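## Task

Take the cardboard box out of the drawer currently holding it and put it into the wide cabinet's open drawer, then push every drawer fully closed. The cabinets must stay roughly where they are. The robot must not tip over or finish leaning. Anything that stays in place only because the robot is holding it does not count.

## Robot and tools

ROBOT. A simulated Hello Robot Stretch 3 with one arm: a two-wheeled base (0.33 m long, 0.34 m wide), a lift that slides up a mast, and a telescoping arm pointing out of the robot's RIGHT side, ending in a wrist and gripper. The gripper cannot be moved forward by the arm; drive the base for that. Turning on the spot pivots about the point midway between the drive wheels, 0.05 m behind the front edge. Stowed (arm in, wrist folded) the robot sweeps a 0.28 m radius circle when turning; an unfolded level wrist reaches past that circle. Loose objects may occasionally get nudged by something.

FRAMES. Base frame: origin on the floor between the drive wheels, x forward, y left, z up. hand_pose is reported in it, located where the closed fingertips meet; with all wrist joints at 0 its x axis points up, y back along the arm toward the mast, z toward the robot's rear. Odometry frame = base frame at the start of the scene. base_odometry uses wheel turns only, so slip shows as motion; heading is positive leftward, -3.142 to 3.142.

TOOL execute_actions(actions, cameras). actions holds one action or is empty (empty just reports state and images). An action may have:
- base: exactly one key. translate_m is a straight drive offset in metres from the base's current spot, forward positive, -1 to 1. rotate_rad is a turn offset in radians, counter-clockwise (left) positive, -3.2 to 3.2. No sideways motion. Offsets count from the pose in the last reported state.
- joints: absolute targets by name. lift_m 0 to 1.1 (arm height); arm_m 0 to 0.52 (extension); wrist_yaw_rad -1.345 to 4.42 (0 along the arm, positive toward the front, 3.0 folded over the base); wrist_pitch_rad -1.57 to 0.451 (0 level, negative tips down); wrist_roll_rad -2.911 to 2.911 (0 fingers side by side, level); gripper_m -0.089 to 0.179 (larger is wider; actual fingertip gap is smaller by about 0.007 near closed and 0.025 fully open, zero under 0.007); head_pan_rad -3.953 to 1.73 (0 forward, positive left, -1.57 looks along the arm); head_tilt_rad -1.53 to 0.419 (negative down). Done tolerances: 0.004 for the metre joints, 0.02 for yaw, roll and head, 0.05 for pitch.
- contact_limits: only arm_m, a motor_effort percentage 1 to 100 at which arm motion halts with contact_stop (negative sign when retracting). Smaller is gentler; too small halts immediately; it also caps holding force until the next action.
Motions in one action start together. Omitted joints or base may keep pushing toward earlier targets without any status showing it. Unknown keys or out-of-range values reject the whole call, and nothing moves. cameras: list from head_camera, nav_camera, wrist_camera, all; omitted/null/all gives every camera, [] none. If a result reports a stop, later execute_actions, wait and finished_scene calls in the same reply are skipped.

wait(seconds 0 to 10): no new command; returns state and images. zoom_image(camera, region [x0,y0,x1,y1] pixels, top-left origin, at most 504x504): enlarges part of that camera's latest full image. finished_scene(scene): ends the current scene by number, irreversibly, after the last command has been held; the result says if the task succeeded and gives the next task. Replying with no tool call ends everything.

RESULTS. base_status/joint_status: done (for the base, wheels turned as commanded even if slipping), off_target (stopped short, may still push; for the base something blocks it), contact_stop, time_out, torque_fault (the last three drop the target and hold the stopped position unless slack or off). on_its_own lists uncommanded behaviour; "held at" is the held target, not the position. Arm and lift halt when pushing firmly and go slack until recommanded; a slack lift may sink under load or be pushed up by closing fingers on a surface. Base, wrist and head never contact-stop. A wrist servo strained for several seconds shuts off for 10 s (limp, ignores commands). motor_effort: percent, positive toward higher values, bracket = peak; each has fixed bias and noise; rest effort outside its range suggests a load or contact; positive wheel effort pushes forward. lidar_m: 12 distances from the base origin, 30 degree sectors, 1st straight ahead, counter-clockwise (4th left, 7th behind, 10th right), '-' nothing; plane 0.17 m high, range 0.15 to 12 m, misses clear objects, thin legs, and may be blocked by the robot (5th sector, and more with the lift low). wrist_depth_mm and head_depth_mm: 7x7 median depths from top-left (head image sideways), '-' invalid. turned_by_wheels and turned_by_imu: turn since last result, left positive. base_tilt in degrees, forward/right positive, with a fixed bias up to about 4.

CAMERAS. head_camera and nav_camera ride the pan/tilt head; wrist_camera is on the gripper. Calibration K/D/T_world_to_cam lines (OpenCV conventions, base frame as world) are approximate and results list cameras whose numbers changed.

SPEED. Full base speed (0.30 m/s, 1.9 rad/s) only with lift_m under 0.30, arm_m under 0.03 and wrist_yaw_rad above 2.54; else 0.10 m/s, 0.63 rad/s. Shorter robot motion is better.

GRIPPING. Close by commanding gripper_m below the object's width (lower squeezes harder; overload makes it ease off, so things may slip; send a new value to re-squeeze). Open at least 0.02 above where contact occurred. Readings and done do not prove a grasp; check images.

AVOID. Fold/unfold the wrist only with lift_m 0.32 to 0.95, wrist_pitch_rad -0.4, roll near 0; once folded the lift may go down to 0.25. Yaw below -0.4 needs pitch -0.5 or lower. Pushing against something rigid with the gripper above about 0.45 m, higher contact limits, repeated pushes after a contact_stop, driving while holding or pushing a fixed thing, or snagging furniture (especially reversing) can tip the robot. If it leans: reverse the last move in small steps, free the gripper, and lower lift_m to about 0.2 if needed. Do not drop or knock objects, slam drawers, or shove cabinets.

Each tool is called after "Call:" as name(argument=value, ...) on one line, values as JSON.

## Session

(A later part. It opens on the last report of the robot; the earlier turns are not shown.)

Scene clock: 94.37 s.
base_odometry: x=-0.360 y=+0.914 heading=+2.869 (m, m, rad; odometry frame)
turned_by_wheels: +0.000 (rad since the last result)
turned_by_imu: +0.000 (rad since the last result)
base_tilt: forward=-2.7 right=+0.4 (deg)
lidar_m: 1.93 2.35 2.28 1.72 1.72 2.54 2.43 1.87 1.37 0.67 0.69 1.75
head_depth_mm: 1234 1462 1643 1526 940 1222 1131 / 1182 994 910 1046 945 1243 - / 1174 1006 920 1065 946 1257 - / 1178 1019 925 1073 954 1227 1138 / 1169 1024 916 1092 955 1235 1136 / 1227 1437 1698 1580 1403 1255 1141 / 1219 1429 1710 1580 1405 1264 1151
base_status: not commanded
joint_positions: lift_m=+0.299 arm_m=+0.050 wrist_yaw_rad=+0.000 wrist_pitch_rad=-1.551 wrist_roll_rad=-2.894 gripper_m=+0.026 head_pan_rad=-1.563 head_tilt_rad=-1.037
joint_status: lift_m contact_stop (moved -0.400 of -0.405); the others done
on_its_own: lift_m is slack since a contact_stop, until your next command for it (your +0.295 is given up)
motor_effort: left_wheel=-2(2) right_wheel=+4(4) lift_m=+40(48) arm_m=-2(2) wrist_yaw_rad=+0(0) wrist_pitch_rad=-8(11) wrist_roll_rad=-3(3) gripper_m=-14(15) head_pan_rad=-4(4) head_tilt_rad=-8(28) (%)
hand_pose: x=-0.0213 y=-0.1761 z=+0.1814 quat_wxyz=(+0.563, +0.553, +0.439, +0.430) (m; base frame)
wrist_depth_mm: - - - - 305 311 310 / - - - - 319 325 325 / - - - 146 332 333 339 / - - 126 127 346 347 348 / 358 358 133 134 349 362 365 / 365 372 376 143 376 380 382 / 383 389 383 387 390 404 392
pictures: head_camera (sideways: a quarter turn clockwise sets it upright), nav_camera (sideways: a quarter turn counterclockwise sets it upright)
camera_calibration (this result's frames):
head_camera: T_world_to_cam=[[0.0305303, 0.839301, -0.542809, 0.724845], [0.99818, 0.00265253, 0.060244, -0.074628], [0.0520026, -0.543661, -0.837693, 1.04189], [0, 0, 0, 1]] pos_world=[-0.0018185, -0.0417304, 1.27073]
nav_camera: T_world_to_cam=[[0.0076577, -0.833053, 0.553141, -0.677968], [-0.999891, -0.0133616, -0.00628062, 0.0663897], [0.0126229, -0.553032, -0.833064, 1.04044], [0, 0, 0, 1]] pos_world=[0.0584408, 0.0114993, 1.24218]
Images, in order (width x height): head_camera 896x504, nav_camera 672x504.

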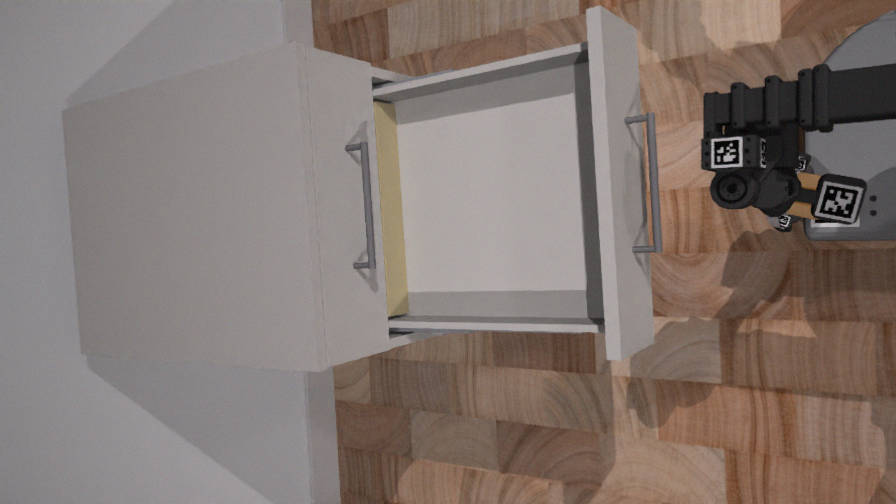

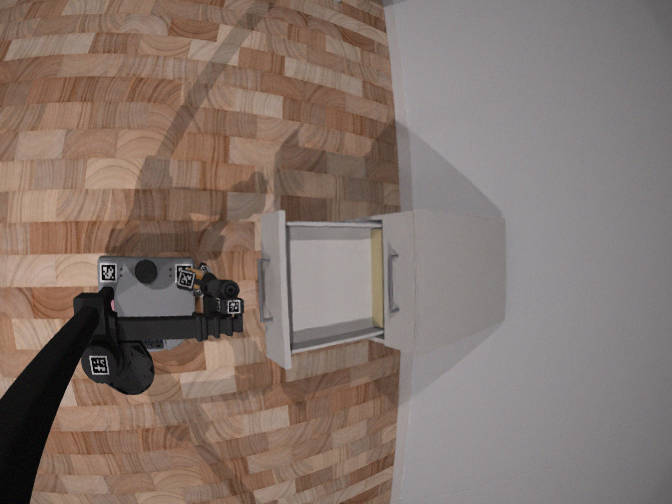

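Call:
execute_actions(actions=[{"joints": {"lift_m": 0.32}}], cameras=["wrist_camera"])

Call:
execute_actions(actions=[{"joints": {"arm_m": 0.40}, "contact_limits": {"arm_m": 22}}], cameras=["head_camera", "nav_camera"])

Scene clock: 99.03 s.
base_odometry: x=-0.360 y=+0.914 heading=+2.869 (m, m, rad; odometry frame)
turned_by_wheels: +0.000 (rad since the last result)
turned_by_imu: +0.000 (rad since the last result)
base_tilt: forward=-2.7 right=+0.5 (deg)
lidar_m: 1.92 2.34 2.28 1.71 1.72 2.55 2.43 1.87 0.71 0.67 0.69 1.76
head_depth_mm: 1243 1460 1647 1515 940 1222 1127 / 1186 999 914 1044 946 1248 - / 1168 1010 920 1069 946 1259 - / 1174 1017 921 1078 955 1229 1136 / 1170 1028 920 1088 959 1231 1134 / 1220 1443 1706 1563 1400 1262 1142 / 1216 1435 1719 1594 1402 1262 1148
base_status: not commanded
joint_positions: lift_m=+0.320 arm_m=+0.050 wrist_yaw_rad=+0.000 wrist_pitch_rad=-1.559 wrist_roll_rad=-2.894 gripper_m=+0.026 head_pan_rad=-1.563 head_tilt_rad=-1.037
joint_status: all done
motor_effort: left_wheel=-2(2) right_wheel=+4(4) lift_m=+55(56) arm_m=-2(2) wrist_yaw_rad=-1(0) wrist_pitch_rad=-5(9) wrist_roll_rad=-3(3) gripper_m=-15(15) head_pan_rad=-4(4) head_tilt_rad=-9(8) (%)
hand_pose: x=-0.0213 y=-0.1741 z=+0.2017 quat_wxyz=(+0.561, +0.555, +0.437, +0.432) (m; base frame)
wrist_depth_mm: - - - - 327 332 333 / - - - - 337 338 343 / - - - 146 354 354 352 / - - 129 129 368 368 367 / 381 381 136 136 372 378 380 / 386 390 269 145 395 396 397 / 398 406 412 410 416 420 408
pictures: wrist_camera
camera_calibration (this result's frames):
wrist_camera: T_world_to_cam=[[0.971477, -0.237093, -0.00433916, -0.0205881], [-0.229975, -0.946459, 0.226553, -0.187318], [-0.0578211, -0.219094, -0.973989, 0.323279], [0, 0, 0, 1]] pos_world=[-0.00438542, -0.111342, 0.357218]
Images, in order (width x height): wrist_camera 644x364.

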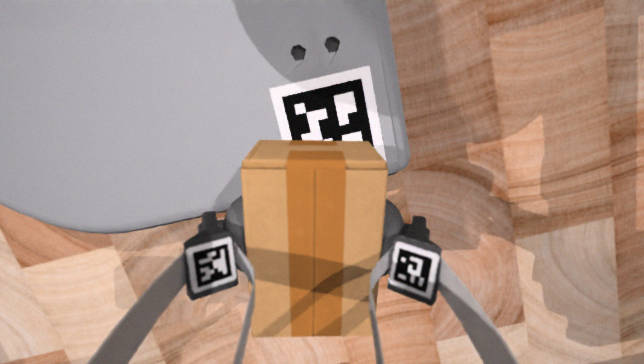

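Scene clock: 102.80 s.
base_odometry: x=-0.360 y=+0.914 heading=+2.869 (m, m, rad; odometry frame)
turned_by_wheels: +0.000 (rad since the last result)
turned_by_imu: +0.000 (rad since the last result)
base_tilt: forward=-2.6 right=+0.5 (deg)
lidar_m: 1.93 2.35 2.28 1.72 1.72 2.54 2.43 1.87 0.71 0.67 0.69 1.76
head_depth_mm: 1241 1464 1642 1502 1364 1224 1126 / 1182 996 911 1056 1369 1240 - / 1168 1007 917 1109 1346 1239 1160 / 1175 1017 923 1108 1363 1244 1145 / 1182 1024 919 1117 1379 1248 1136 / 1216 1448 1698 1579 1403 1261 1140 / 1218 1435 1704 1587 1404 1269 1148
base_status: not commanded
joint_positions: lift_m=+0.320 arm_m=+0.400 wrist_yaw_rad=+0.001 wrist_pitch_rad=-1.561 wrist_roll_rad=-2.895 gripper_m=+0.026 head_pan_rad=-1.564 head_tilt_rad=-1.038
joint_status: all done
motor_effort: left_wheel=+1(2) right_wheel=-4(8) lift_m=+39(55) arm_m=+4(11) wrist_yaw_rad=-1(2) wrist_pitch_rad=-3(5) wrist_roll_rad=-3(3) gripper_m=-15(15) head_pan_rad=-4(4) head_tilt_rad=-7(8) (%)
contact_limits: arm_m 22 (drawing in: default 23, maximum 38; extending or still: default 33, maximum 54)
hand_pose: x=-0.0213 y=-0.5228 z=+0.2023 quat_wxyz=(+0.560, +0.555, +0.437, +0.433) (m; base frame)
wrist_depth_mm: 322 325 326 330 325 329 332 / 336 334 341 338 339 340 341 / 345 351 350 343 352 360 354 / 358 359 356 129 359 368 369 / 373 375 137 136 374 379 383 / 396 393 269 144 315 310 393 / 399 411 331 280 270 250 230
pictures: head_camera (sideways: a quarter turn clockwise sets it upright), nav_camera (sideways: a quarter turn counterclockwise sets it upright)
camera_calibration (this result's frames):
head_camera: T_world_to_cam=[[0.0306751, 0.839983, -0.541746, 0.723458], [0.998181, 0.00239806, 0.0602378, -0.0746199], [0.0518979, -0.542608, -0.838381, 1.04279], [0, 0, 0, 1]] pos_world=[-0.00182623, -0.0416894, 1.27068]
nav_camera: T_world_to_cam=[[0.00751415, -0.833754, 0.552084, -0.676591], [-0.999893, -0.0131752, -0.00628808, 0.0663994], [0.0125165, -0.551978, -0.833765, 1.04135], [0, 0, 0, 1]] pos_world=[0.0584423, 0.0115656, 1.24219]
Images, in order (width x height): head_camera 896x504, nav_camera 672x504.

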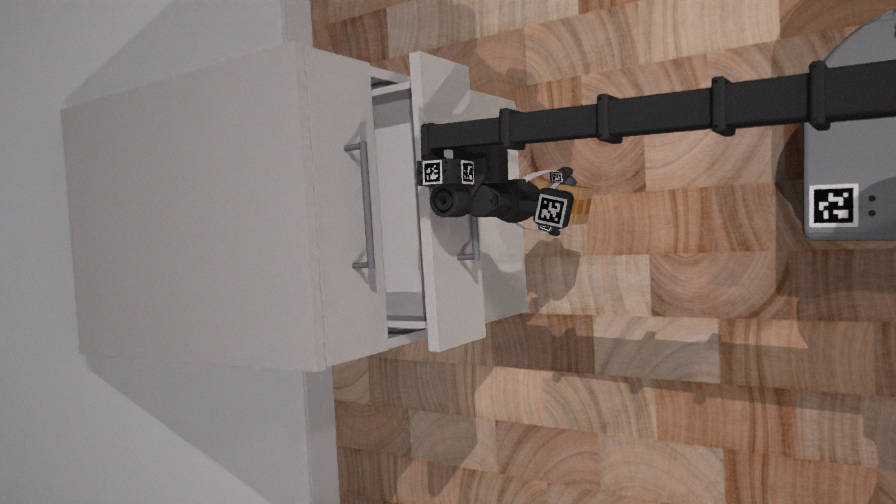

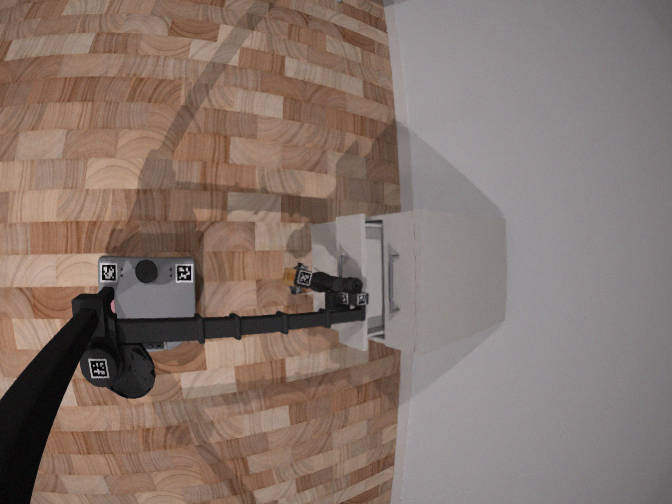

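Call:
execute_actions(actions=[{"joints": {"arm_m": 0.49}, "contact_limits": {"arm_m": 18}}], cameras=["head_camera", "nav_camera"])

Scene clock: 106.90 s.
base_odometry: x=-0.360 y=+0.914 heading=+2.869 (m, m, rad; odometry frame)
turned_by_wheels: +0.000 (rad since the last result)
turned_by_imu: -0.001 (rad since the last result)
base_tilt: forward=-2.6 right=+0.4 (deg)
lidar_m: 1.92 2.34 2.28 1.72 1.72 2.55 2.42 1.87 0.71 0.67 0.69 1.76
head_depth_mm: 1239 1461 1659 1515 1363 1222 1130 / 1186 997 914 1166 1365 1235 - / 1169 1004 915 - 1354 1238 1162 / 1182 1015 928 1142 1367 1244 1151 / 1177 1023 923 1188 1385 1252 1137 / 1222 1445 1704 1578 1399 1253 1146 / 1221 1440 1699 1587 1413 1257 1148
base_status: not commanded
joint_positions: lift_m=+0.320 arm_m=+0.489 wrist_yaw_rad=+0.002 wrist_pitch_rad=-1.563 wrist_roll_rad=-2.895 gripper_m=+0.026 head_pan_rad=-1.563 head_tilt_rad=-1.038
joint_status: all done
motor_effort: left_wheel=-1(2) right_wheel=+4(5) lift_m=+39(38) arm_m=+10(9) wrist_yaw_rad=-2(1) wrist_pitch_rad=-3(4) wrist_roll_rad=-3(3) gripper_m=-15(15) head_pan_rad=-5(5) head_tilt_rad=-8(7) (%)
contact_limits: arm_m 18 (drawing in: default 23, maximum 38; extending or still: default 33, maximum 54)
hand_pose: x=-0.0213 y=-0.6120 z=+0.2023 quat_wxyz=(+0.559, +0.555, +0.437, +0.433) (m; base frame)
wrist_depth_mm: 325 323 327 326 328 327 330 / 331 339 338 339 344 343 345 / 348 350 351 347 352 357 353 / 363 359 359 129 363 358 364 / 376 381 136 136 252 229 201 / 395 388 188 144 183 177 159 / 407 222 191 161 156 144 133
pictures: head_camera (sideways: a quarter turn clockwise sets it upright), nav_camera (sideways: a quarter turn counterclockwise sets it upright)
camera_calibration (this result's frames):
head_camera: T_world_to_cam=[[0.0306749, 0.83999, -0.541734, 0.723443], [0.998181, 0.00239733, 0.0602378, -0.0746199], [0.0518979, -0.542596, -0.838389, 1.0428], [0, 0, 0, 1]] pos_world=[-0.00182623, -0.041689, 1.27068]
nav_camera: T_world_to_cam=[[0.0075143, -0.833762, 0.552073, -0.676576], [-0.999893, -0.0131752, -0.00628816, 0.0663996], [0.0125165, -0.551967, -0.833772, 1.04136], [0, 0, 0, 1]] pos_world=[0.0584423, 0.0115664, 1.24219]
Images, in order (width x height): head_camera 896x504, nav_camera 672x504.

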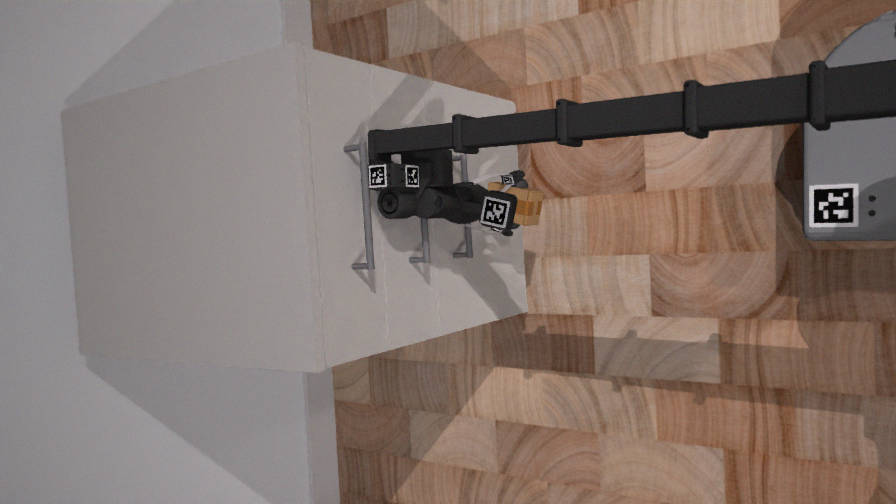

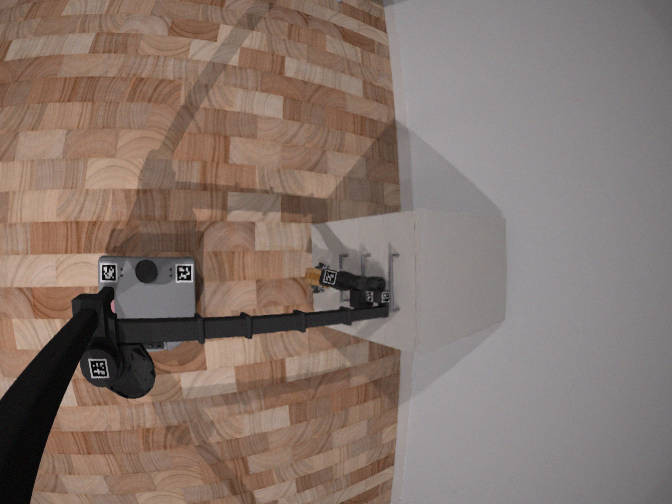

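Call:
execute_actions(actions=[{"joints": {"arm_m": 0.40}}], cameras=[])

Call:
execute_actions(actions=[{"base": {"rotate_rad": 2.04}, "joints": {"arm_m": 0.0, "wrist_roll_rad": 0.0, "lift_m": 0.56, "head_pan_rad": 0, "head_tilt_rad": -0.7}}], cameras=[])

Call:
execute_actions(actions=[{"base": {"translate_m": 1.0}}], cameras=["nav_camera"])

Call:
execute_actions(actions=[{"base": {"translate_m": 0.47}, "joints": {"head_pan_rad": -0.5}}], cameras=["nav_camera"])

Call:
execute_actions(actions=[{"base": {"rotate_rad": 1.046}, "joints": {"head_pan_rad": -1.57, "head_tilt_rad": -1.0}}])

Scene clock: 147.23 s.
base_odometry: x=-0.360 y=+0.914 heading=+2.869 (m, m, rad; odometry frame)
turned_by_wheels: +0.000 (rad since the last result)
turned_by_imu: +0.000 (rad since the last result)
base_tilt: forward=-2.7 right=+0.4 (deg)
lidar_m: 1.92 2.35 2.28 1.72 1.72 2.54 2.43 1.88 0.71 0.67 0.69 1.75
head_depth_mm: 1238 1462 1658 1524 1359 1225 1127 / 1181 995 911 1165 1371 1241 - / 1167 1003 918 1072 1350 1241 1161 / 1180 1011 925 1145 1361 1245 1143 / 1173 1022 922 1187 1381 1246 1140 / 1219 1444 1699 1572 1388 1256 1144 / 1219 1438 1725 1589 1405 1266 1146
base_status: not commanded
joint_positions: lift_m=+0.320 arm_m=+0.400 wrist_yaw_rad=+0.001 wrist_pitch_rad=-1.562 wrist_roll_rad=-2.895 gripper_m=+0.026 head_pan_rad=-1.564 head_tilt_rad=-1.038
joint_status: all done
motor_effort: left_wheel=-1(1) right_wheel=+2(4) lift_m=+39(38) arm_m=-2(7) wrist_yaw_rad=-2(2) wrist_pitch_rad=-3(4) wrist_roll_rad=-3(3) gripper_m=-15(15) head_pan_rad=-4(4) head_tilt_rad=-8(8) (%)
hand_pose: x=-0.0213 y=-0.5232 z=+0.2023 quat_wxyz=(+0.560, +0.555, +0.437, +0.433) (m; base frame)
wrist_depth_mm: 324 320 327 322 331 327 330 / 334 336 335 336 341 341 345 / 355 347 347 350 349 351 355 / 359 364 358 129 364 361 369 / 373 373 136 136 378 377 384 / 391 389 266 144 319 308 393 / 406 406 332 278 273 250 229
pictures: none
No camera images: the call's "cameras" was empty. Leave "cameras" out to get every camera's image.

Scene clock: 151.40 s.
base_odometry: x=-0.360 y=+0.914 heading=-1.374 (m, m, rad; odometry frame)
turned_by_wheels: +2.040 (rad since the last result)
turned_by_imu: +2.074 (rad since the last result)
base_tilt: forward=-2.6 right=+0.5 (deg)
lidar_m: 1.72 2.58 2.43 1.97 0.72 0.67 0.68 1.68 2.32 1.92 2.27 2.14
head_depth_mm: 1838 2028 2470 2114 1701 1423 1225 / 1845 1985 2141 2030 1721 1442 1232 / 1903 2067 2188 2076 1742 1446 1243 / 1986 2151 2276 2159 1751 1452 1244 / 2113 2334 2288 2194 1760 1465 1255 / 2696 3092 2983 2229 1773 1485 1268 / 2853 3174 3023 2259 1771 1488 1272
base_status: done
joint_positions: lift_m=+0.560 arm_m=+0.000 wrist_yaw_rad=+0.001 wrist_pitch_rad=-1.564 wrist_roll_rad=-0.006 gripper_m=+0.026 head_pan_rad=-0.007 head_tilt_rad=-0.705
joint_status: all done
motor_effort: left_wheel=-2(5) right_wheel=+5(12) lift_m=+54(58) arm_m=-2(2) wrist_yaw_rad=-1(1) wrist_pitch_rad=-3(3) wrist_roll_rad=+3(4) gripper_m=-15(15) head_pan_rad=+3(51) head_tilt_rad=+4(32) (%)
hand_pose: x=-0.0216 y=-0.1229 z=+0.4418 quat_wxyz=(+0.504, +0.500, -0.500, -0.497) (m; base frame)
wrist_depth_mm: 552 552 549 549 553 564 546 / 562 571 563 562 573 567 584 / 576 601 592 580 587 593 602 / 594 598 603 129 - 600 617 / 625 631 137 136 - 618 624 / 650 641 401 145 - 664 658 / 672 678 670 152 671 674 665
pictures: none
No camera images: the call's "cameras" was empty. Leave "cameras" out to get every camera's image.

Scene clock: 162.33 s.
base_odometry: x=-0.165 y=-0.067 heading=-1.374 (m, m, rad; odometry frame)
turned_by_wheels: +0.000 (rad since the last result)
turned_by_imu: -0.002 (rad since the last result)
base_tilt: forward=-2.6 right=+0.4 (deg)
lidar_m: 0.78 0.99 2.00 2.04 2.32 1.59 1.61 2.87 2.37 2.16 1.67 0.77
head_depth_mm: 1315 999 1102 1246 1436 1167 1231 / 1363 1037 1161 1307 1506 1241 1237 / 1405 1077 1213 1393 1563 1338 1242 / 1467 1130 1280 1471 1604 1392 1248 / 1550 1190 1355 1574 1384 1437 1254 / 1665 1259 2153 2227 1457 1475 1262 / 1780 2026 2334 2247 1781 1485 1272
base_status: done
joint_positions: lift_m=+0.560 arm_m=+0.000 wrist_yaw_rad=+0.001 wrist_pitch_rad=-1.564 wrist_roll_rad=-0.006 gripper_m=+0.026 head_pan_rad=-0.007 head_tilt_rad=-0.705
joint_status: not commanded
motor_effort: left_wheel=-2(4) right_wheel=+5(11) lift_m=+55(54) arm_m=-2(2) wrist_yaw_rad=+0(1) wrist_pitch_rad=-3(3) wrist_roll_rad=+3(3) gripper_m=-15(14) head_pan_rad=+4(4) head_tilt_rad=+4(3) (%)
hand_pose: x=-0.0216 y=-0.1229 z=+0.4418 quat_wxyz=(+0.504, +0.500, -0.500, -0.497) (m; base frame)
wrist_depth_mm: 547 554 546 555 554 565 573 / 566 569 565 570 579 579 582 / 585 585 575 585 590 593 588 / 604 596 608 130 - 607 610 / 604 620 136 136 - 638 637 / 644 642 393 144 - 653 653 / 664 654 687 153 677 679 668
pictures: nav_camera (sideways: a quarter turn counterclockwise sets it upright)
camera_calibration (this result's frames):
nav_camera: T_world_to_cam=[[0.607004, -0.00285828, 0.794694, -0.996394], [0.00054881, -0.999992, -0.00401587, 0.0573408], [0.794699, 0.00287378, -0.606997, 0.741666], [0, 0, 0, 1]] pos_world=[0.0153818, 0.052361, 1.24225]
Images, in order (width x height): nav_camera 672x504.

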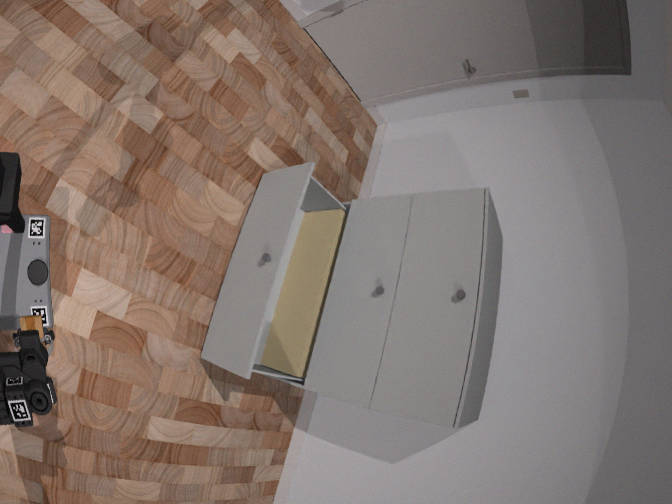

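Scene clock: 168.00 s.
base_odometry: x=-0.073 y=-0.528 heading=-1.374 (m, m, rad; odometry frame)
turned_by_wheels: +0.000 (rad since the last result)
turned_by_imu: -0.001 (rad since the last result)
base_tilt: forward=-2.6 right=+0.4 (deg)
lidar_m: 0.34 0.43 1.77 1.83 2.37 2.16 2.05 2.69 2.28 1.78 0.36 0.34
head_depth_mm: 991 1068 679 808 1577 1422 1208 / 990 823 675 771 903 1091 1149 / 984 841 671 765 894 1100 1189 / 981 855 671 760 883 1101 1189 / 980 874 671 752 877 1045 1192 / 978 888 668 746 861 1033 1178 / 976 908 663 741 861 1019 1182
base_status: done
joint_positions: lift_m=+0.560 arm_m=+0.000 wrist_yaw_rad=+0.001 wrist_pitch_rad=-1.564 wrist_roll_rad=-0.006 gripper_m=+0.026 head_pan_rad=-0.493 head_tilt_rad=-0.705
joint_status: all done
motor_effort: left_wheel=-2(3) right_wheel=+4(10) lift_m=+55(54) arm_m=-2(2) wrist_yaw_rad=-1(1) wrist_pitch_rad=-3(2) wrist_roll_rad=+3(3) gripper_m=-15(15) head_pan_rad=-5(39) head_tilt_rad=+3(3) (%)
hand_pose: x=-0.0216 y=-0.1229 z=+0.4418 quat_wxyz=(+0.504, +0.500, -0.500, -0.497) (m; base frame)
wrist_depth_mm: 322 438 547 554 554 557 551 / 349 488 561 566 583 578 576 / 382 586 593 582 586 593 589 / 428 607 597 129 - 622 622 / 468 633 136 137 - 628 623 / 535 645 395 145 - 638 663 / 617 671 657 152 691 695 672
pictures: nav_camera (sideways: a quarter turn counterclockwise sets it upright)
camera_calibration (this result's frames):
nav_camera: T_world_to_cam=[[0.535408, -0.285965, 0.794709, -0.995976], [-0.466471, -0.884527, -0.00401569, 0.0601894], [0.70409, -0.368559, -0.606978, 0.742194], [0, 0, 0, 1]] pos_world=[0.0387595, 0.0419668, 1.24225]
Images, in order (width x height): nav_camera 672x504.

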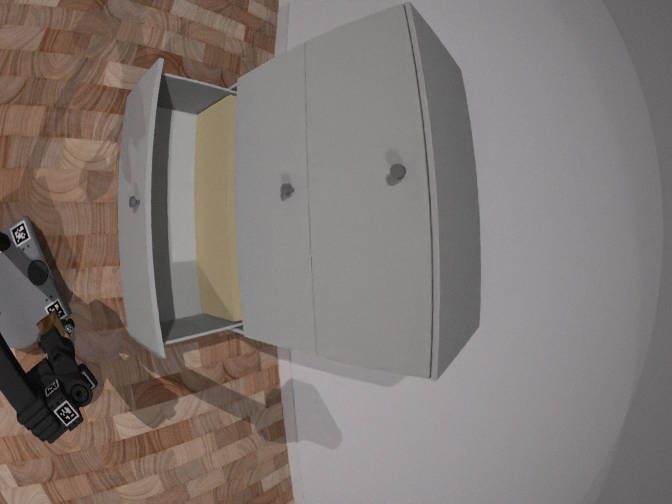

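Scene clock: 170.60 s.
base_odometry: x=-0.073 y=-0.528 heading=-0.329 (m, m, rad; odometry frame)
turned_by_wheels: +1.046 (rad since the last result)
turned_by_imu: +1.063 (rad since the last result)
base_tilt: forward=-2.6 right=+0.5 (deg)
lidar_m: 1.77 1.83 2.38 2.13 2.04 2.68 2.28 1.78 0.36 0.33 0.34 0.43
head_depth_mm: 610 748 1552 1581 1393 1239 - / 603 704 850 1073 1269 1039 - / 597 696 837 1052 1306 1027 - / 592 688 826 1029 1301 1140 1157 / 594 683 814 1012 1310 1091 1145 / 592 674 804 1002 1294 1138 1151 / 588 667 794 983 1308 1094 1157
base_status: done
joint_positions: lift_m=+0.560 arm_m=+0.000 wrist_yaw_rad=+0.001 wrist_pitch_rad=-1.564 wrist_roll_rad=-0.006 gripper_m=+0.026 head_pan_rad=-1.563 head_tilt_rad=-0.988
joint_status: all done
motor_effort: left_wheel=-2(5) right_wheel=+6(11) lift_m=+54(55) arm_m=-2(2) wrist_yaw_rad=+0(0) wrist_pitch_rad=-3(3) wrist_roll_rad=+3(3) gripper_m=-15(15) head_pan_rad=-3(50) head_tilt_rad=-8(37) (%)
hand_pose: x=-0.0216 y=-0.1229 z=+0.4418 quat_wxyz=(+0.504, +0.500, -0.500, -0.497) (m; base frame)
wrist_depth_mm: 452 471 511 553 553 561 555 / 572 580 569 578 565 577 585 / 575 573 597 577 587 587 590 / 605 597 603 129 - 611 619 / 623 606 137 136 - 642 626 / 660 643 395 144 - 659 641 / 670 657 661 152 682 694 681
pictures: head_camera (sideways: a quarter turn clockwise sets it upright), nav_camera (sideways: a quarter turn counterclockwise sets it upright), wrist_camera
camera_calibration (this result's frames):
head_camera: T_world_to_cam=[[0.030463, 0.811526, -0.583522, 0.777884], [0.998156, 0.00596704, 0.0604078, -0.074845], [0.0525044, -0.584286, -0.809848, 1.00569], [0, 0, 0, 1]] pos_world=[-0.00179276, -0.0432171, 1.27289]
nav_camera: T_world_to_cam=[[0.00771891, -0.804763, 0.593546, -0.730609], [-0.999884, -0.0140029, -0.00598267, 0.0660022], [0.013126, -0.593431, -0.804778, 1.00366], [0, 0, 0, 1]] pos_world=[0.05846, 0.00856094, 1.24177]
wrist_camera: T_world_to_cam=[[-0.999873, -0.0149722, -0.00538869, -0.0219388], [-0.0157686, 0.977718, 0.209332, 0.0553879], [0.00213446, 0.20939, -0.97783, 0.624012], [0, 0, 0, 1]] pos_world=[-0.0223946, -0.185144, 0.598465]
Images, in order (width x height): head_camera 896x504, nav_camera 672x504, wrist_camera 644x364.

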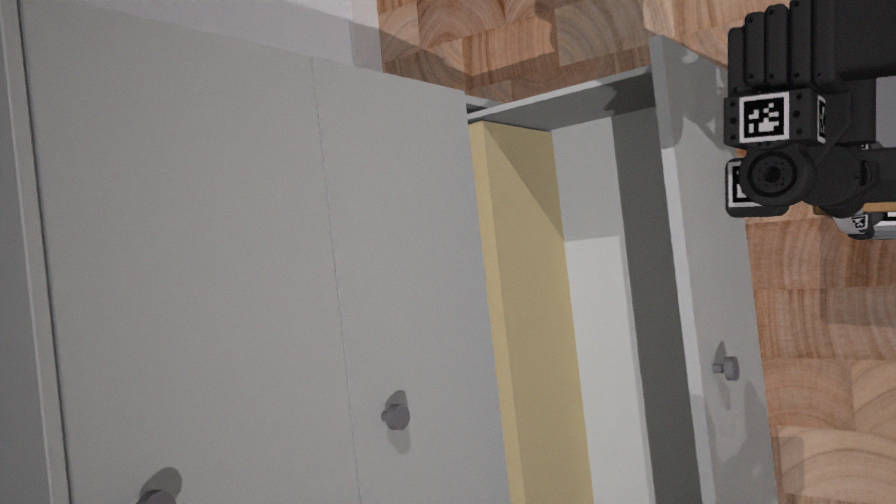

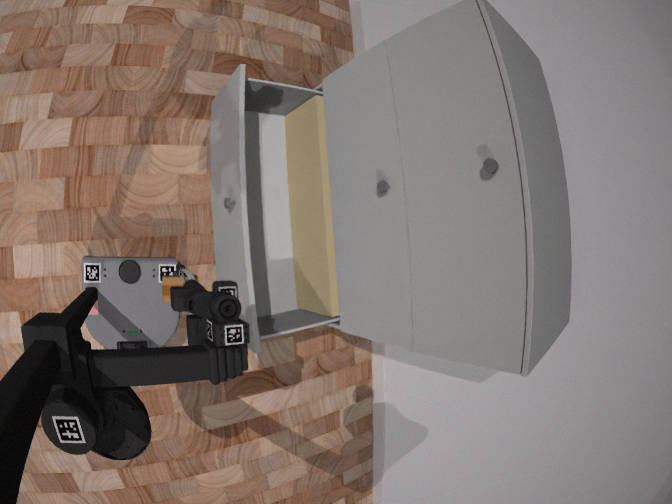

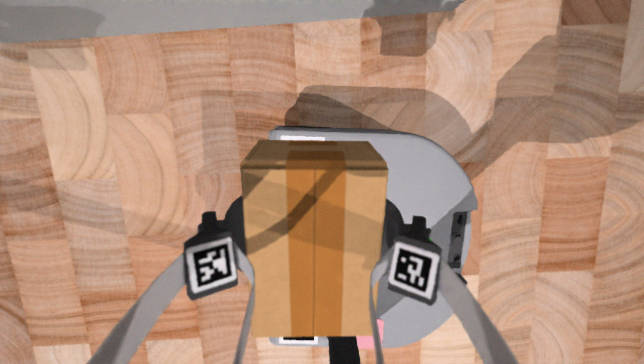

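Call:
execute_actions(actions=[{"base": {"translate_m": 0.08}, "joints": {"arm_m": 0.34}}], cameras=["head_camera", "wrist_camera"])

Scene clock: 178.90 s.
base_odometry: x=+0.003 y=-0.554 heading=-0.329 (m, m, rad; odometry frame)
turned_by_wheels: +0.000 (rad since the last result)
turned_by_imu: -0.001 (rad since the last result)
base_tilt: forward=-2.6 right=+0.4 (deg)
lidar_m: 1.69 1.75 2.27 2.60 2.07 2.76 2.35 1.77 0.35 0.33 0.33 0.42
head_depth_mm: 601 702 848 1491 1365 1036 - / 594 696 832 - 1306 1099 1153 / 589 686 825 - 1264 1153 1154 / 585 679 814 1018 1299 1103 1150 / 588 670 802 1000 1287 1143 1143 / 584 664 792 987 1293 1104 1152 / 588 657 781 969 1289 1222 1154
base_status: done
joint_positions: lift_m=+0.560 arm_m=+0.340 wrist_yaw_rad=+0.000 wrist_pitch_rad=-1.564 wrist_roll_rad=-0.005 gripper_m=+0.026 head_pan_rad=-1.563 head_tilt_rad=-0.988
joint_status: all done
motor_effort: left_wheel=-2(3) right_wheel=+4(9) lift_m=+54(55) arm_m=+4(5) wrist_yaw_rad=+0(0) wrist_pitch_rad=-2(3) wrist_roll_rad=+2(3) gripper_m=-15(15) head_pan_rad=-4(4) head_tilt_rad=-9(7) (%)
hand_pose: x=-0.0216 y=-0.4624 z=+0.4418 quat_wxyz=(+0.503, +0.499, -0.500, -0.497) (m; base frame)
wrist_depth_mm: 399 425 457 480 499 392 291 / 506 521 523 512 516 389 311 / 526 523 527 528 530 402 313 / 543 535 534 130 551 416 326 / 543 556 137 136 448 388 620 / 377 373 227 144 289 311 298 / 283 274 268 152 267 680 682
pictures: head_camera (sideways: a quarter turn clockwise sets it upright), wrist_camera
camera_calibration (this result's frames):
head_camera: T_world_to_cam=[[0.0306534, 0.811559, -0.583466, 0.777811], [0.998157, 0.00572839, 0.0604077, -0.0748449], [0.0523667, -0.584243, -0.809888, 1.00574], [0, 0, 0, 1]] pos_world=[-0.00180293, -0.0432133, 1.27288]
wrist_camera: T_world_to_cam=[[-0.999903, -0.0128381, -0.00539856, -0.026012], [-0.0136842, 0.977721, 0.209461, 0.387279], [0.0025892, 0.209514, -0.977802, 0.69515], [0, 0, 0, 1]] pos_world=[-0.0225098, -0.524629, 0.598459]
Images, in order (width x height): head_camera 896x504, wrist_camera 644x364.

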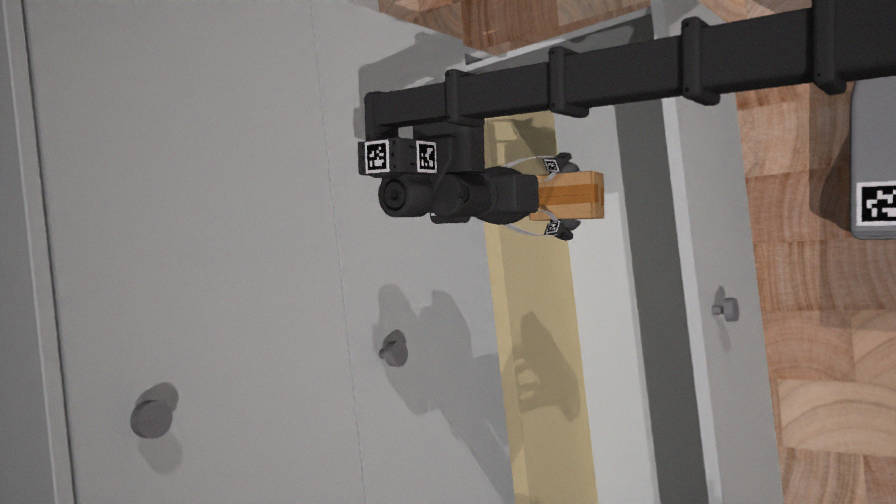

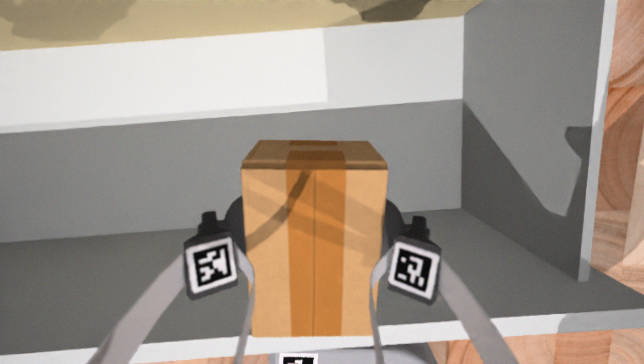

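Call:
execute_actions(actions=[{"joints": {"lift_m": 0.235}}], cameras=["head_camera", "wrist_camera"])

Scene clock: 185.10 s.
base_odometry: x=+0.003 y=-0.554 heading=-0.329 (m, m, rad; odometry frame)
turned_by_wheels: +0.000 (rad since the last result)
turned_by_imu: +0.000 (rad since the last result)
base_tilt: forward=-2.6 right=+0.4 (deg)
lidar_m: 1.69 1.75 2.27 2.61 2.07 2.77 2.35 1.77 0.35 0.33 0.33 0.42
head_depth_mm: 601 704 849 1486 1210 1083 1121 / 595 695 838 1056 1291 1113 - / 588 686 827 1034 1269 1138 1156 / 585 682 815 1020 1299 1099 1147 / 589 672 803 1002 1291 1144 1145 / 584 663 791 981 1298 1106 1153 / 588 657 782 970 1290 1216 1151
base_status: not commanded
joint_positions: lift_m=+0.235 arm_m=+0.340 wrist_yaw_rad=+0.000 wrist_pitch_rad=-1.564 wrist_roll_rad=-0.005 gripper_m=+0.026 head_pan_rad=-1.563 head_tilt_rad=-0.988
joint_status: all done
motor_effort: left_wheel=-2(2) right_wheel=+4(5) lift_m=+26(49) arm_m=+4(4) wrist_yaw_rad=+0(0) wrist_pitch_rad=-3(3) wrist_roll_rad=+2(2) gripper_m=-15(15) head_pan_rad=-4(4) head_tilt_rad=-8(8) (%)
hand_pose: x=-0.0216 y=-0.4624 z=+0.1177 quat_wxyz=(+0.503, +0.500, -0.500, -0.497) (m; base frame)
wrist_depth_mm: 193 194 194 195 195 196 196 / 201 199 200 199 200 203 201 / 207 206 206 206 208 208 209 / 211 213 211 130 214 215 217 / 221 222 136 135 219 224 223 / 228 227 187 144 233 230 231 / 236 237 237 234 236 234 234
pictures: head_camera (sideways: a quarter turn clockwise sets it upright), wrist_camera
camera_calibration (this result's frames):
head_camera: T_world_to_cam=[[0.0306534, 0.811559, -0.583466, 0.777811], [0.998157, 0.00572837, 0.0604077, -0.0748449], [0.0523667, -0.584243, -0.809888, 1.00574], [0, 0, 0, 1]] pos_world=[-0.00180293, -0.0432133, 1.27288]
wrist_camera: T_world_to_cam=[[-0.999903, -0.0128383, -0.00539883, -0.0277617], [-0.0136845, 0.977717, 0.209481, 0.455159], [0.00258916, 0.209535, -0.977798, 0.378243], [0, 0, 0, 1]] pos_world=[-0.0225097, -0.524628, 0.274348]
Images, in order (width x height): head_camera 896x504, wrist_camera 644x364.

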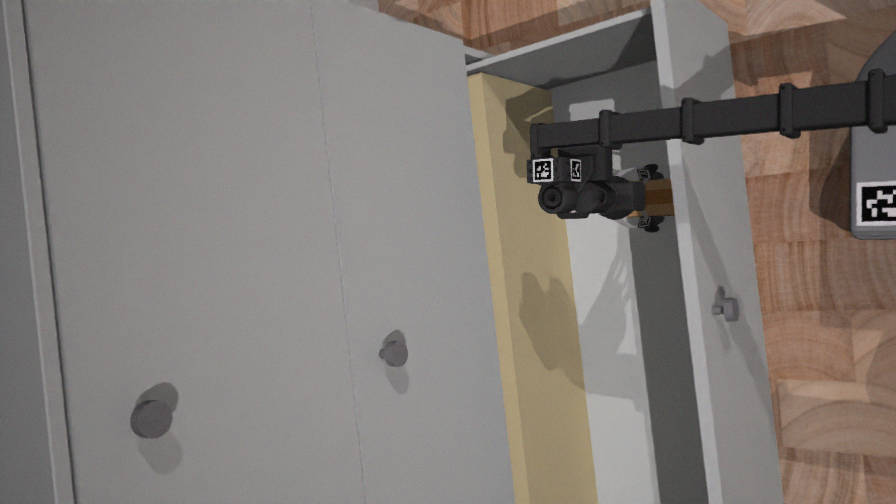

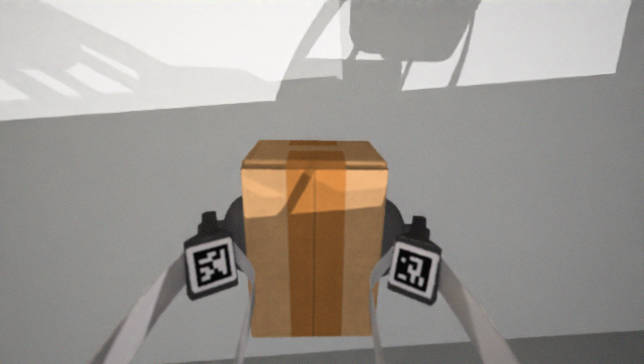

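Call:
execute_actions(actions=[{"joints": {"lift_m": 0.214}}], cameras=[])

Call:
execute_actions(actions=[{"joints": {"gripper_m": 0.12}}], cameras=["wrist_camera"])

Call:
execute_actions(actions=[{"joints": {"lift_m": 0.50}}], cameras=["wrist_camera"])

Call:
execute_actions(actions=[{"joints": {"arm_m": 0.09, "gripper_m": 0.02}}], cameras=["head_camera", "wrist_camera", "nav_camera"])

Scene clock: 193.63 s.
base_odometry: x=+0.003 y=-0.554 heading=-0.329 (m, m, rad; odometry frame)
turned_by_wheels: +0.000 (rad since the last result)
turned_by_imu: +0.000 (rad since the last result)
base_tilt: forward=-2.6 right=+0.5 (deg)
lidar_m: 1.69 1.75 2.26 2.60 2.07 2.76 2.35 1.77 0.35 0.33 0.33 0.42
head_depth_mm: 602 703 850 1491 1210 1078 1122 / 596 695 839 1055 1295 1116 1144 / 588 688 827 1032 1255 1132 1153 / 585 681 816 1019 1298 1097 1147 / 587 671 803 1001 1286 1140 1142 / 584 664 793 984 1293 1102 1155 / 588 655 783 968 1291 1223 1153
base_status: not commanded
joint_positions: lift_m=+0.214 arm_m=+0.340 wrist_yaw_rad=+0.000 wrist_pitch_rad=-1.564 wrist_roll_rad=-0.005 gripper_m=+0.026 head_pan_rad=-1.563 head_tilt_rad=-0.988
joint_status: all done
motor_effort: left_wheel=-2(3) right_wheel=+4(5) lift_m=+26(26) arm_m=+4(3) wrist_yaw_rad=+0(0) wrist_pitch_rad=-2(3) wrist_roll_rad=+3(2) gripper_m=-15(15) head_pan_rad=-4(4) head_tilt_rad=-7(8) (%)
hand_pose: x=-0.0216 y=-0.4624 z=+0.0967 quat_wxyz=(+0.503, +0.500, -0.500, -0.497) (m; base frame)
wrist_depth_mm: 175 174 176 175 175 176 176 / 179 179 180 181 181 182 182 / 185 184 187 185 187 188 188 / 192 192 190 129 192 193 196 / 196 199 136 136 198 200 201 / 205 205 176 143 209 207 209 / 212 212 212 213 214 214 216
pictures: none
No camera images: the call's "cameras" was empty. Leave "cameras" out to get every camera's image.

Scene clock: 195.07 s.
base_odometry: x=+0.003 y=-0.554 heading=-0.329 (m, m, rad; odometry frame)
turned_by_wheels: +0.000 (rad since the last result)
turned_by_imu: +0.000 (rad since the last result)
base_tilt: forward=-2.6 right=+0.4 (deg)
lidar_m: 1.69 1.75 2.27 2.60 2.07 2.77 2.35 1.77 0.35 0.33 0.33 0.42
head_depth_mm: 599 704 848 1490 1212 1079 1126 / 594 694 837 1057 1294 1113 1141 / 588 687 828 1037 1243 1135 1163 / 586 679 814 1023 1296 1091 1148 / 588 672 804 1001 1292 1141 1148 / 583 663 793 984 1293 1109 1152 / 587 659 781 973 1291 1225 1152
base_status: not commanded
joint_positions: lift_m=+0.214 arm_m=+0.340 wrist_yaw_rad=+0.000 wrist_pitch_rad=-1.564 wrist_roll_rad=-0.005 gripper_m=+0.120 head_pan_rad=-1.563 head_tilt_rad=-0.988
joint_status: all done
motor_effort: left_wheel=-2(2) right_wheel=+4(4) lift_m=+25(26) arm_m=+3(4) wrist_yaw_rad=+0(0) wrist_pitch_rad=-2(3) wrist_roll_rad=+2(2) gripper_m=+0(83) head_pan_rad=-4(3) head_tilt_rad=-8(7) (%)
hand_pose: x=-0.0216 y=-0.4624 z=+0.0967 quat_wxyz=(+0.503, +0.500, -0.500, -0.497) (m; base frame)
wrist_depth_mm: 174 175 175 176 175 176 177 / 178 180 181 181 181 181 183 / 185 186 185 184 187 188 187 / 190 192 191 142 193 194 195 / 196 196 198 146 198 201 201 / 205 208 204 152 206 206 209 / 211 212 214 214 216 214 213
pictures: wrist_camera
camera_calibration (this result's frames):
wrist_camera: T_world_to_cam=[[-0.999903, -0.012839, -0.00539886, -0.0278754], [-0.0136852, 0.977716, 0.209483, 0.459558], [0.00258901, 0.209537, -0.977797, 0.357707], [0, 0, 0, 1]] pos_world=[-0.0225097, -0.524628, 0.253345]
Images, in order (width x height): wrist_camera 644x364.

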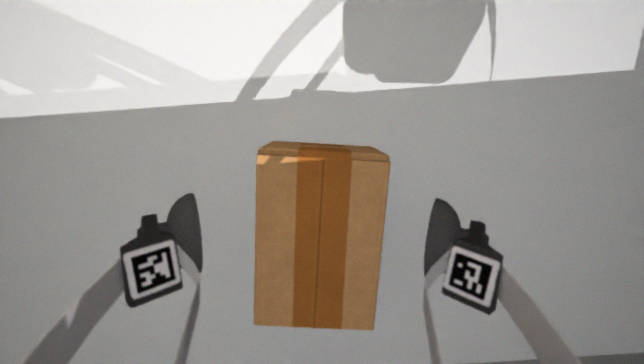

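Scene clock: 198.50 s.
base_odometry: x=+0.003 y=-0.554 heading=-0.329 (m, m, rad; odometry frame)
turned_by_wheels: +0.000 (rad since the last result)
turned_by_imu: +0.000 (rad since the last result)
base_tilt: forward=-2.7 right=+0.5 (deg)
lidar_m: 1.69 1.75 2.27 2.60 2.07 2.76 2.35 1.77 0.35 0.33 0.33 0.42
head_depth_mm: 601 704 849 1487 1210 1064 1132 / 594 695 837 1005 1306 1081 1152 / 589 687 825 - 1295 1148 1164 / 585 678 814 1016 1291 1101 1150 / 589 671 802 1002 1295 1144 1144 / 583 663 795 984 1294 1106 1148 / 588 657 785 970 1290 1222 1155
base_status: not commanded
joint_positions: lift_m=+0.500 arm_m=+0.340 wrist_yaw_rad=+0.000 wrist_pitch_rad=-1.564 wrist_roll_rad=-0.005 gripper_m=+0.120 head_pan_rad=-1.563 head_tilt_rad=-0.988
joint_status: all done
motor_effort: left_wheel=-2(2) right_wheel=+4(5) lift_m=+54(56) arm_m=+4(4) wrist_yaw_rad=+0(0) wrist_pitch_rad=-2(2) wrist_roll_rad=+3(2) gripper_m=+1(1) head_pan_rad=-3(4) head_tilt_rad=-8(8) (%)
hand_pose: x=-0.0216 y=-0.4623 z=+0.3819 quat_wxyz=(+0.503, +0.500, -0.500, -0.497) (m; base frame)
wrist_depth_mm: 400 422 437 438 440 390 266 / 449 447 458 459 458 396 271 / 464 464 465 456 473 411 271 / 482 488 470 483 478 419 274 / 489 486 492 488 464 398 282 / 383 326 347 330 317 324 271 / 291 273 265 253 248 241 234
pictures: wrist_camera
camera_calibration (this result's frames):
wrist_camera: T_world_to_cam=[[-0.999903, -0.0128375, -0.00540223, -0.0263333], [-0.0136851, 0.977662, 0.209737, 0.399642], [0.00258905, 0.209791, -0.977743, 0.636594], [0, 0, 0, 1]] pos_world=[-0.0225097, -0.524605, 0.538463]
Images, in order (width x height): wrist_camera 644x364.

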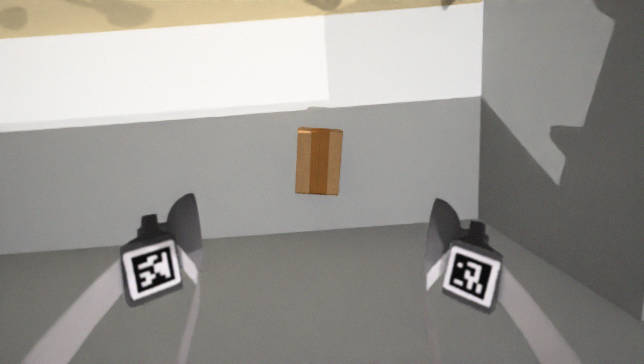

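Scene clock: 201.57 s.
base_odometry: x=+0.003 y=-0.554 heading=-0.329 (m, m, rad; odometry frame)
turned_by_wheels: +0.000 (rad since the last result)
turned_by_imu: +0.000 (rad since the last result)
base_tilt: forward=-2.6 right=+0.4 (deg)
lidar_m: 1.69 1.75 2.27 2.60 2.07 2.76 2.35 1.77 0.35 0.33 0.33 0.42
head_depth_mm: 601 705 850 1485 1215 1065 1138 / 595 696 839 1054 1305 - 1152 / 589 687 826 1033 1296 - 1145 / 585 679 817 1018 1299 1106 1147 / 589 672 803 1000 1285 1142 1145 / 583 664 793 982 1297 1108 1149 / 587 657 784 970 1297 1224 1155
base_status: not commanded
joint_positions: lift_m=+0.500 arm_m=+0.090 wrist_yaw_rad=+0.000 wrist_pitch_rad=-1.564 wrist_roll_rad=-0.005 gripper_m=+0.020 head_pan_rad=-1.563 head_tilt_rad=-0.988
joint_status: all done
motor_effort: left_wheel=-2(2) right_wheel=+5(5) lift_m=+52(54) arm_m=-2(3) wrist_yaw_rad=+0(0) wrist_pitch_rad=-3(11) wrist_roll_rad=+3(2) gripper_m=+0(81) head_pan_rad=-4(4) head_tilt_rad=-8(8) (%)
hand_pose: x=-0.0216 y=-0.2128 z=+0.3819 quat_wxyz=(+0.503, +0.500, -0.500, -0.497) (m; base frame)
wrist_depth_mm: 168 174 188 200 217 239 264 / 265 300 390 465 515 523 517 / 534 527 527 531 527 543 526 / 547 538 549 546 539 539 562 / 560 562 573 - - 570 575 / 569 585 585 - - 595 596 / 601 602 601 - - 619 624
pictures: head_camera (sideways: a quarter turn clockwise sets it upright), nav_camera (sideways: a quarter turn counterclockwise sets it upright), wrist_camera
camera_calibration (this result's frames):
head_camera: T_world_to_cam=[[0.0306535, 0.811559, -0.583466, 0.777811], [0.998157, 0.00572825, 0.0604077, -0.0748449], [0.0523666, -0.584243, -0.809888, 1.00574], [0, 0, 0, 1]] pos_world=[-0.00180294, -0.0432133, 1.27288]
nav_camera: T_world_to_cam=[[0.00753003, -0.804805, 0.593491, -0.730536], [-0.999887, -0.0137674, -0.0059831, 0.0660028], [0.0129861, -0.593379, -0.804818, 1.00371], [0, 0, 0, 1]] pos_world=[0.058462, 0.00855274, 1.24177]
wrist_camera: T_world_to_cam=[[-0.999899, -0.0131394, -0.00540244, -0.0232007], [-0.0139804, 0.977654, 0.209753, 0.15568], [0.00252569, 0.209808, -0.977739, 0.584298], [0, 0, 0, 1]] pos_world=[-0.0224977, -0.275096, 0.538511]
Images, in order (width x height): head_camera 896x504, nav_camera 672x504, wrist_camera 644x364.

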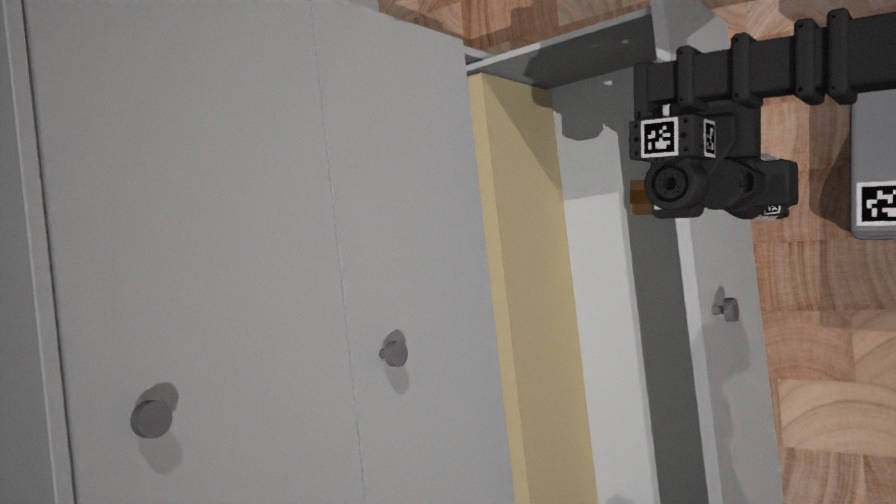

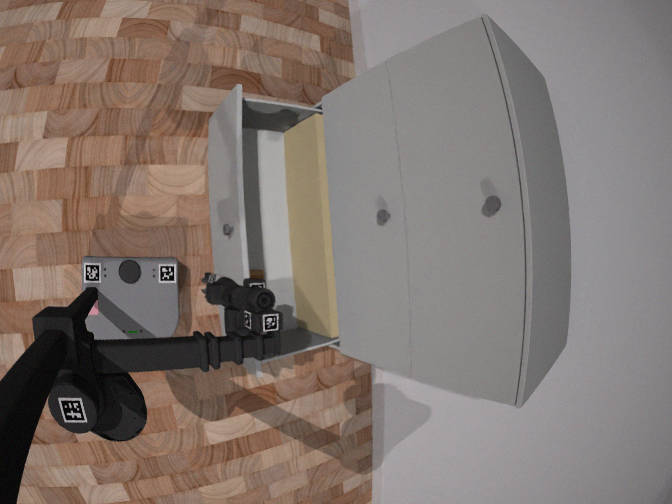

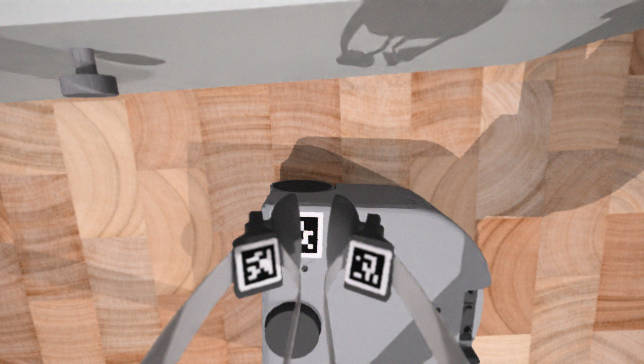

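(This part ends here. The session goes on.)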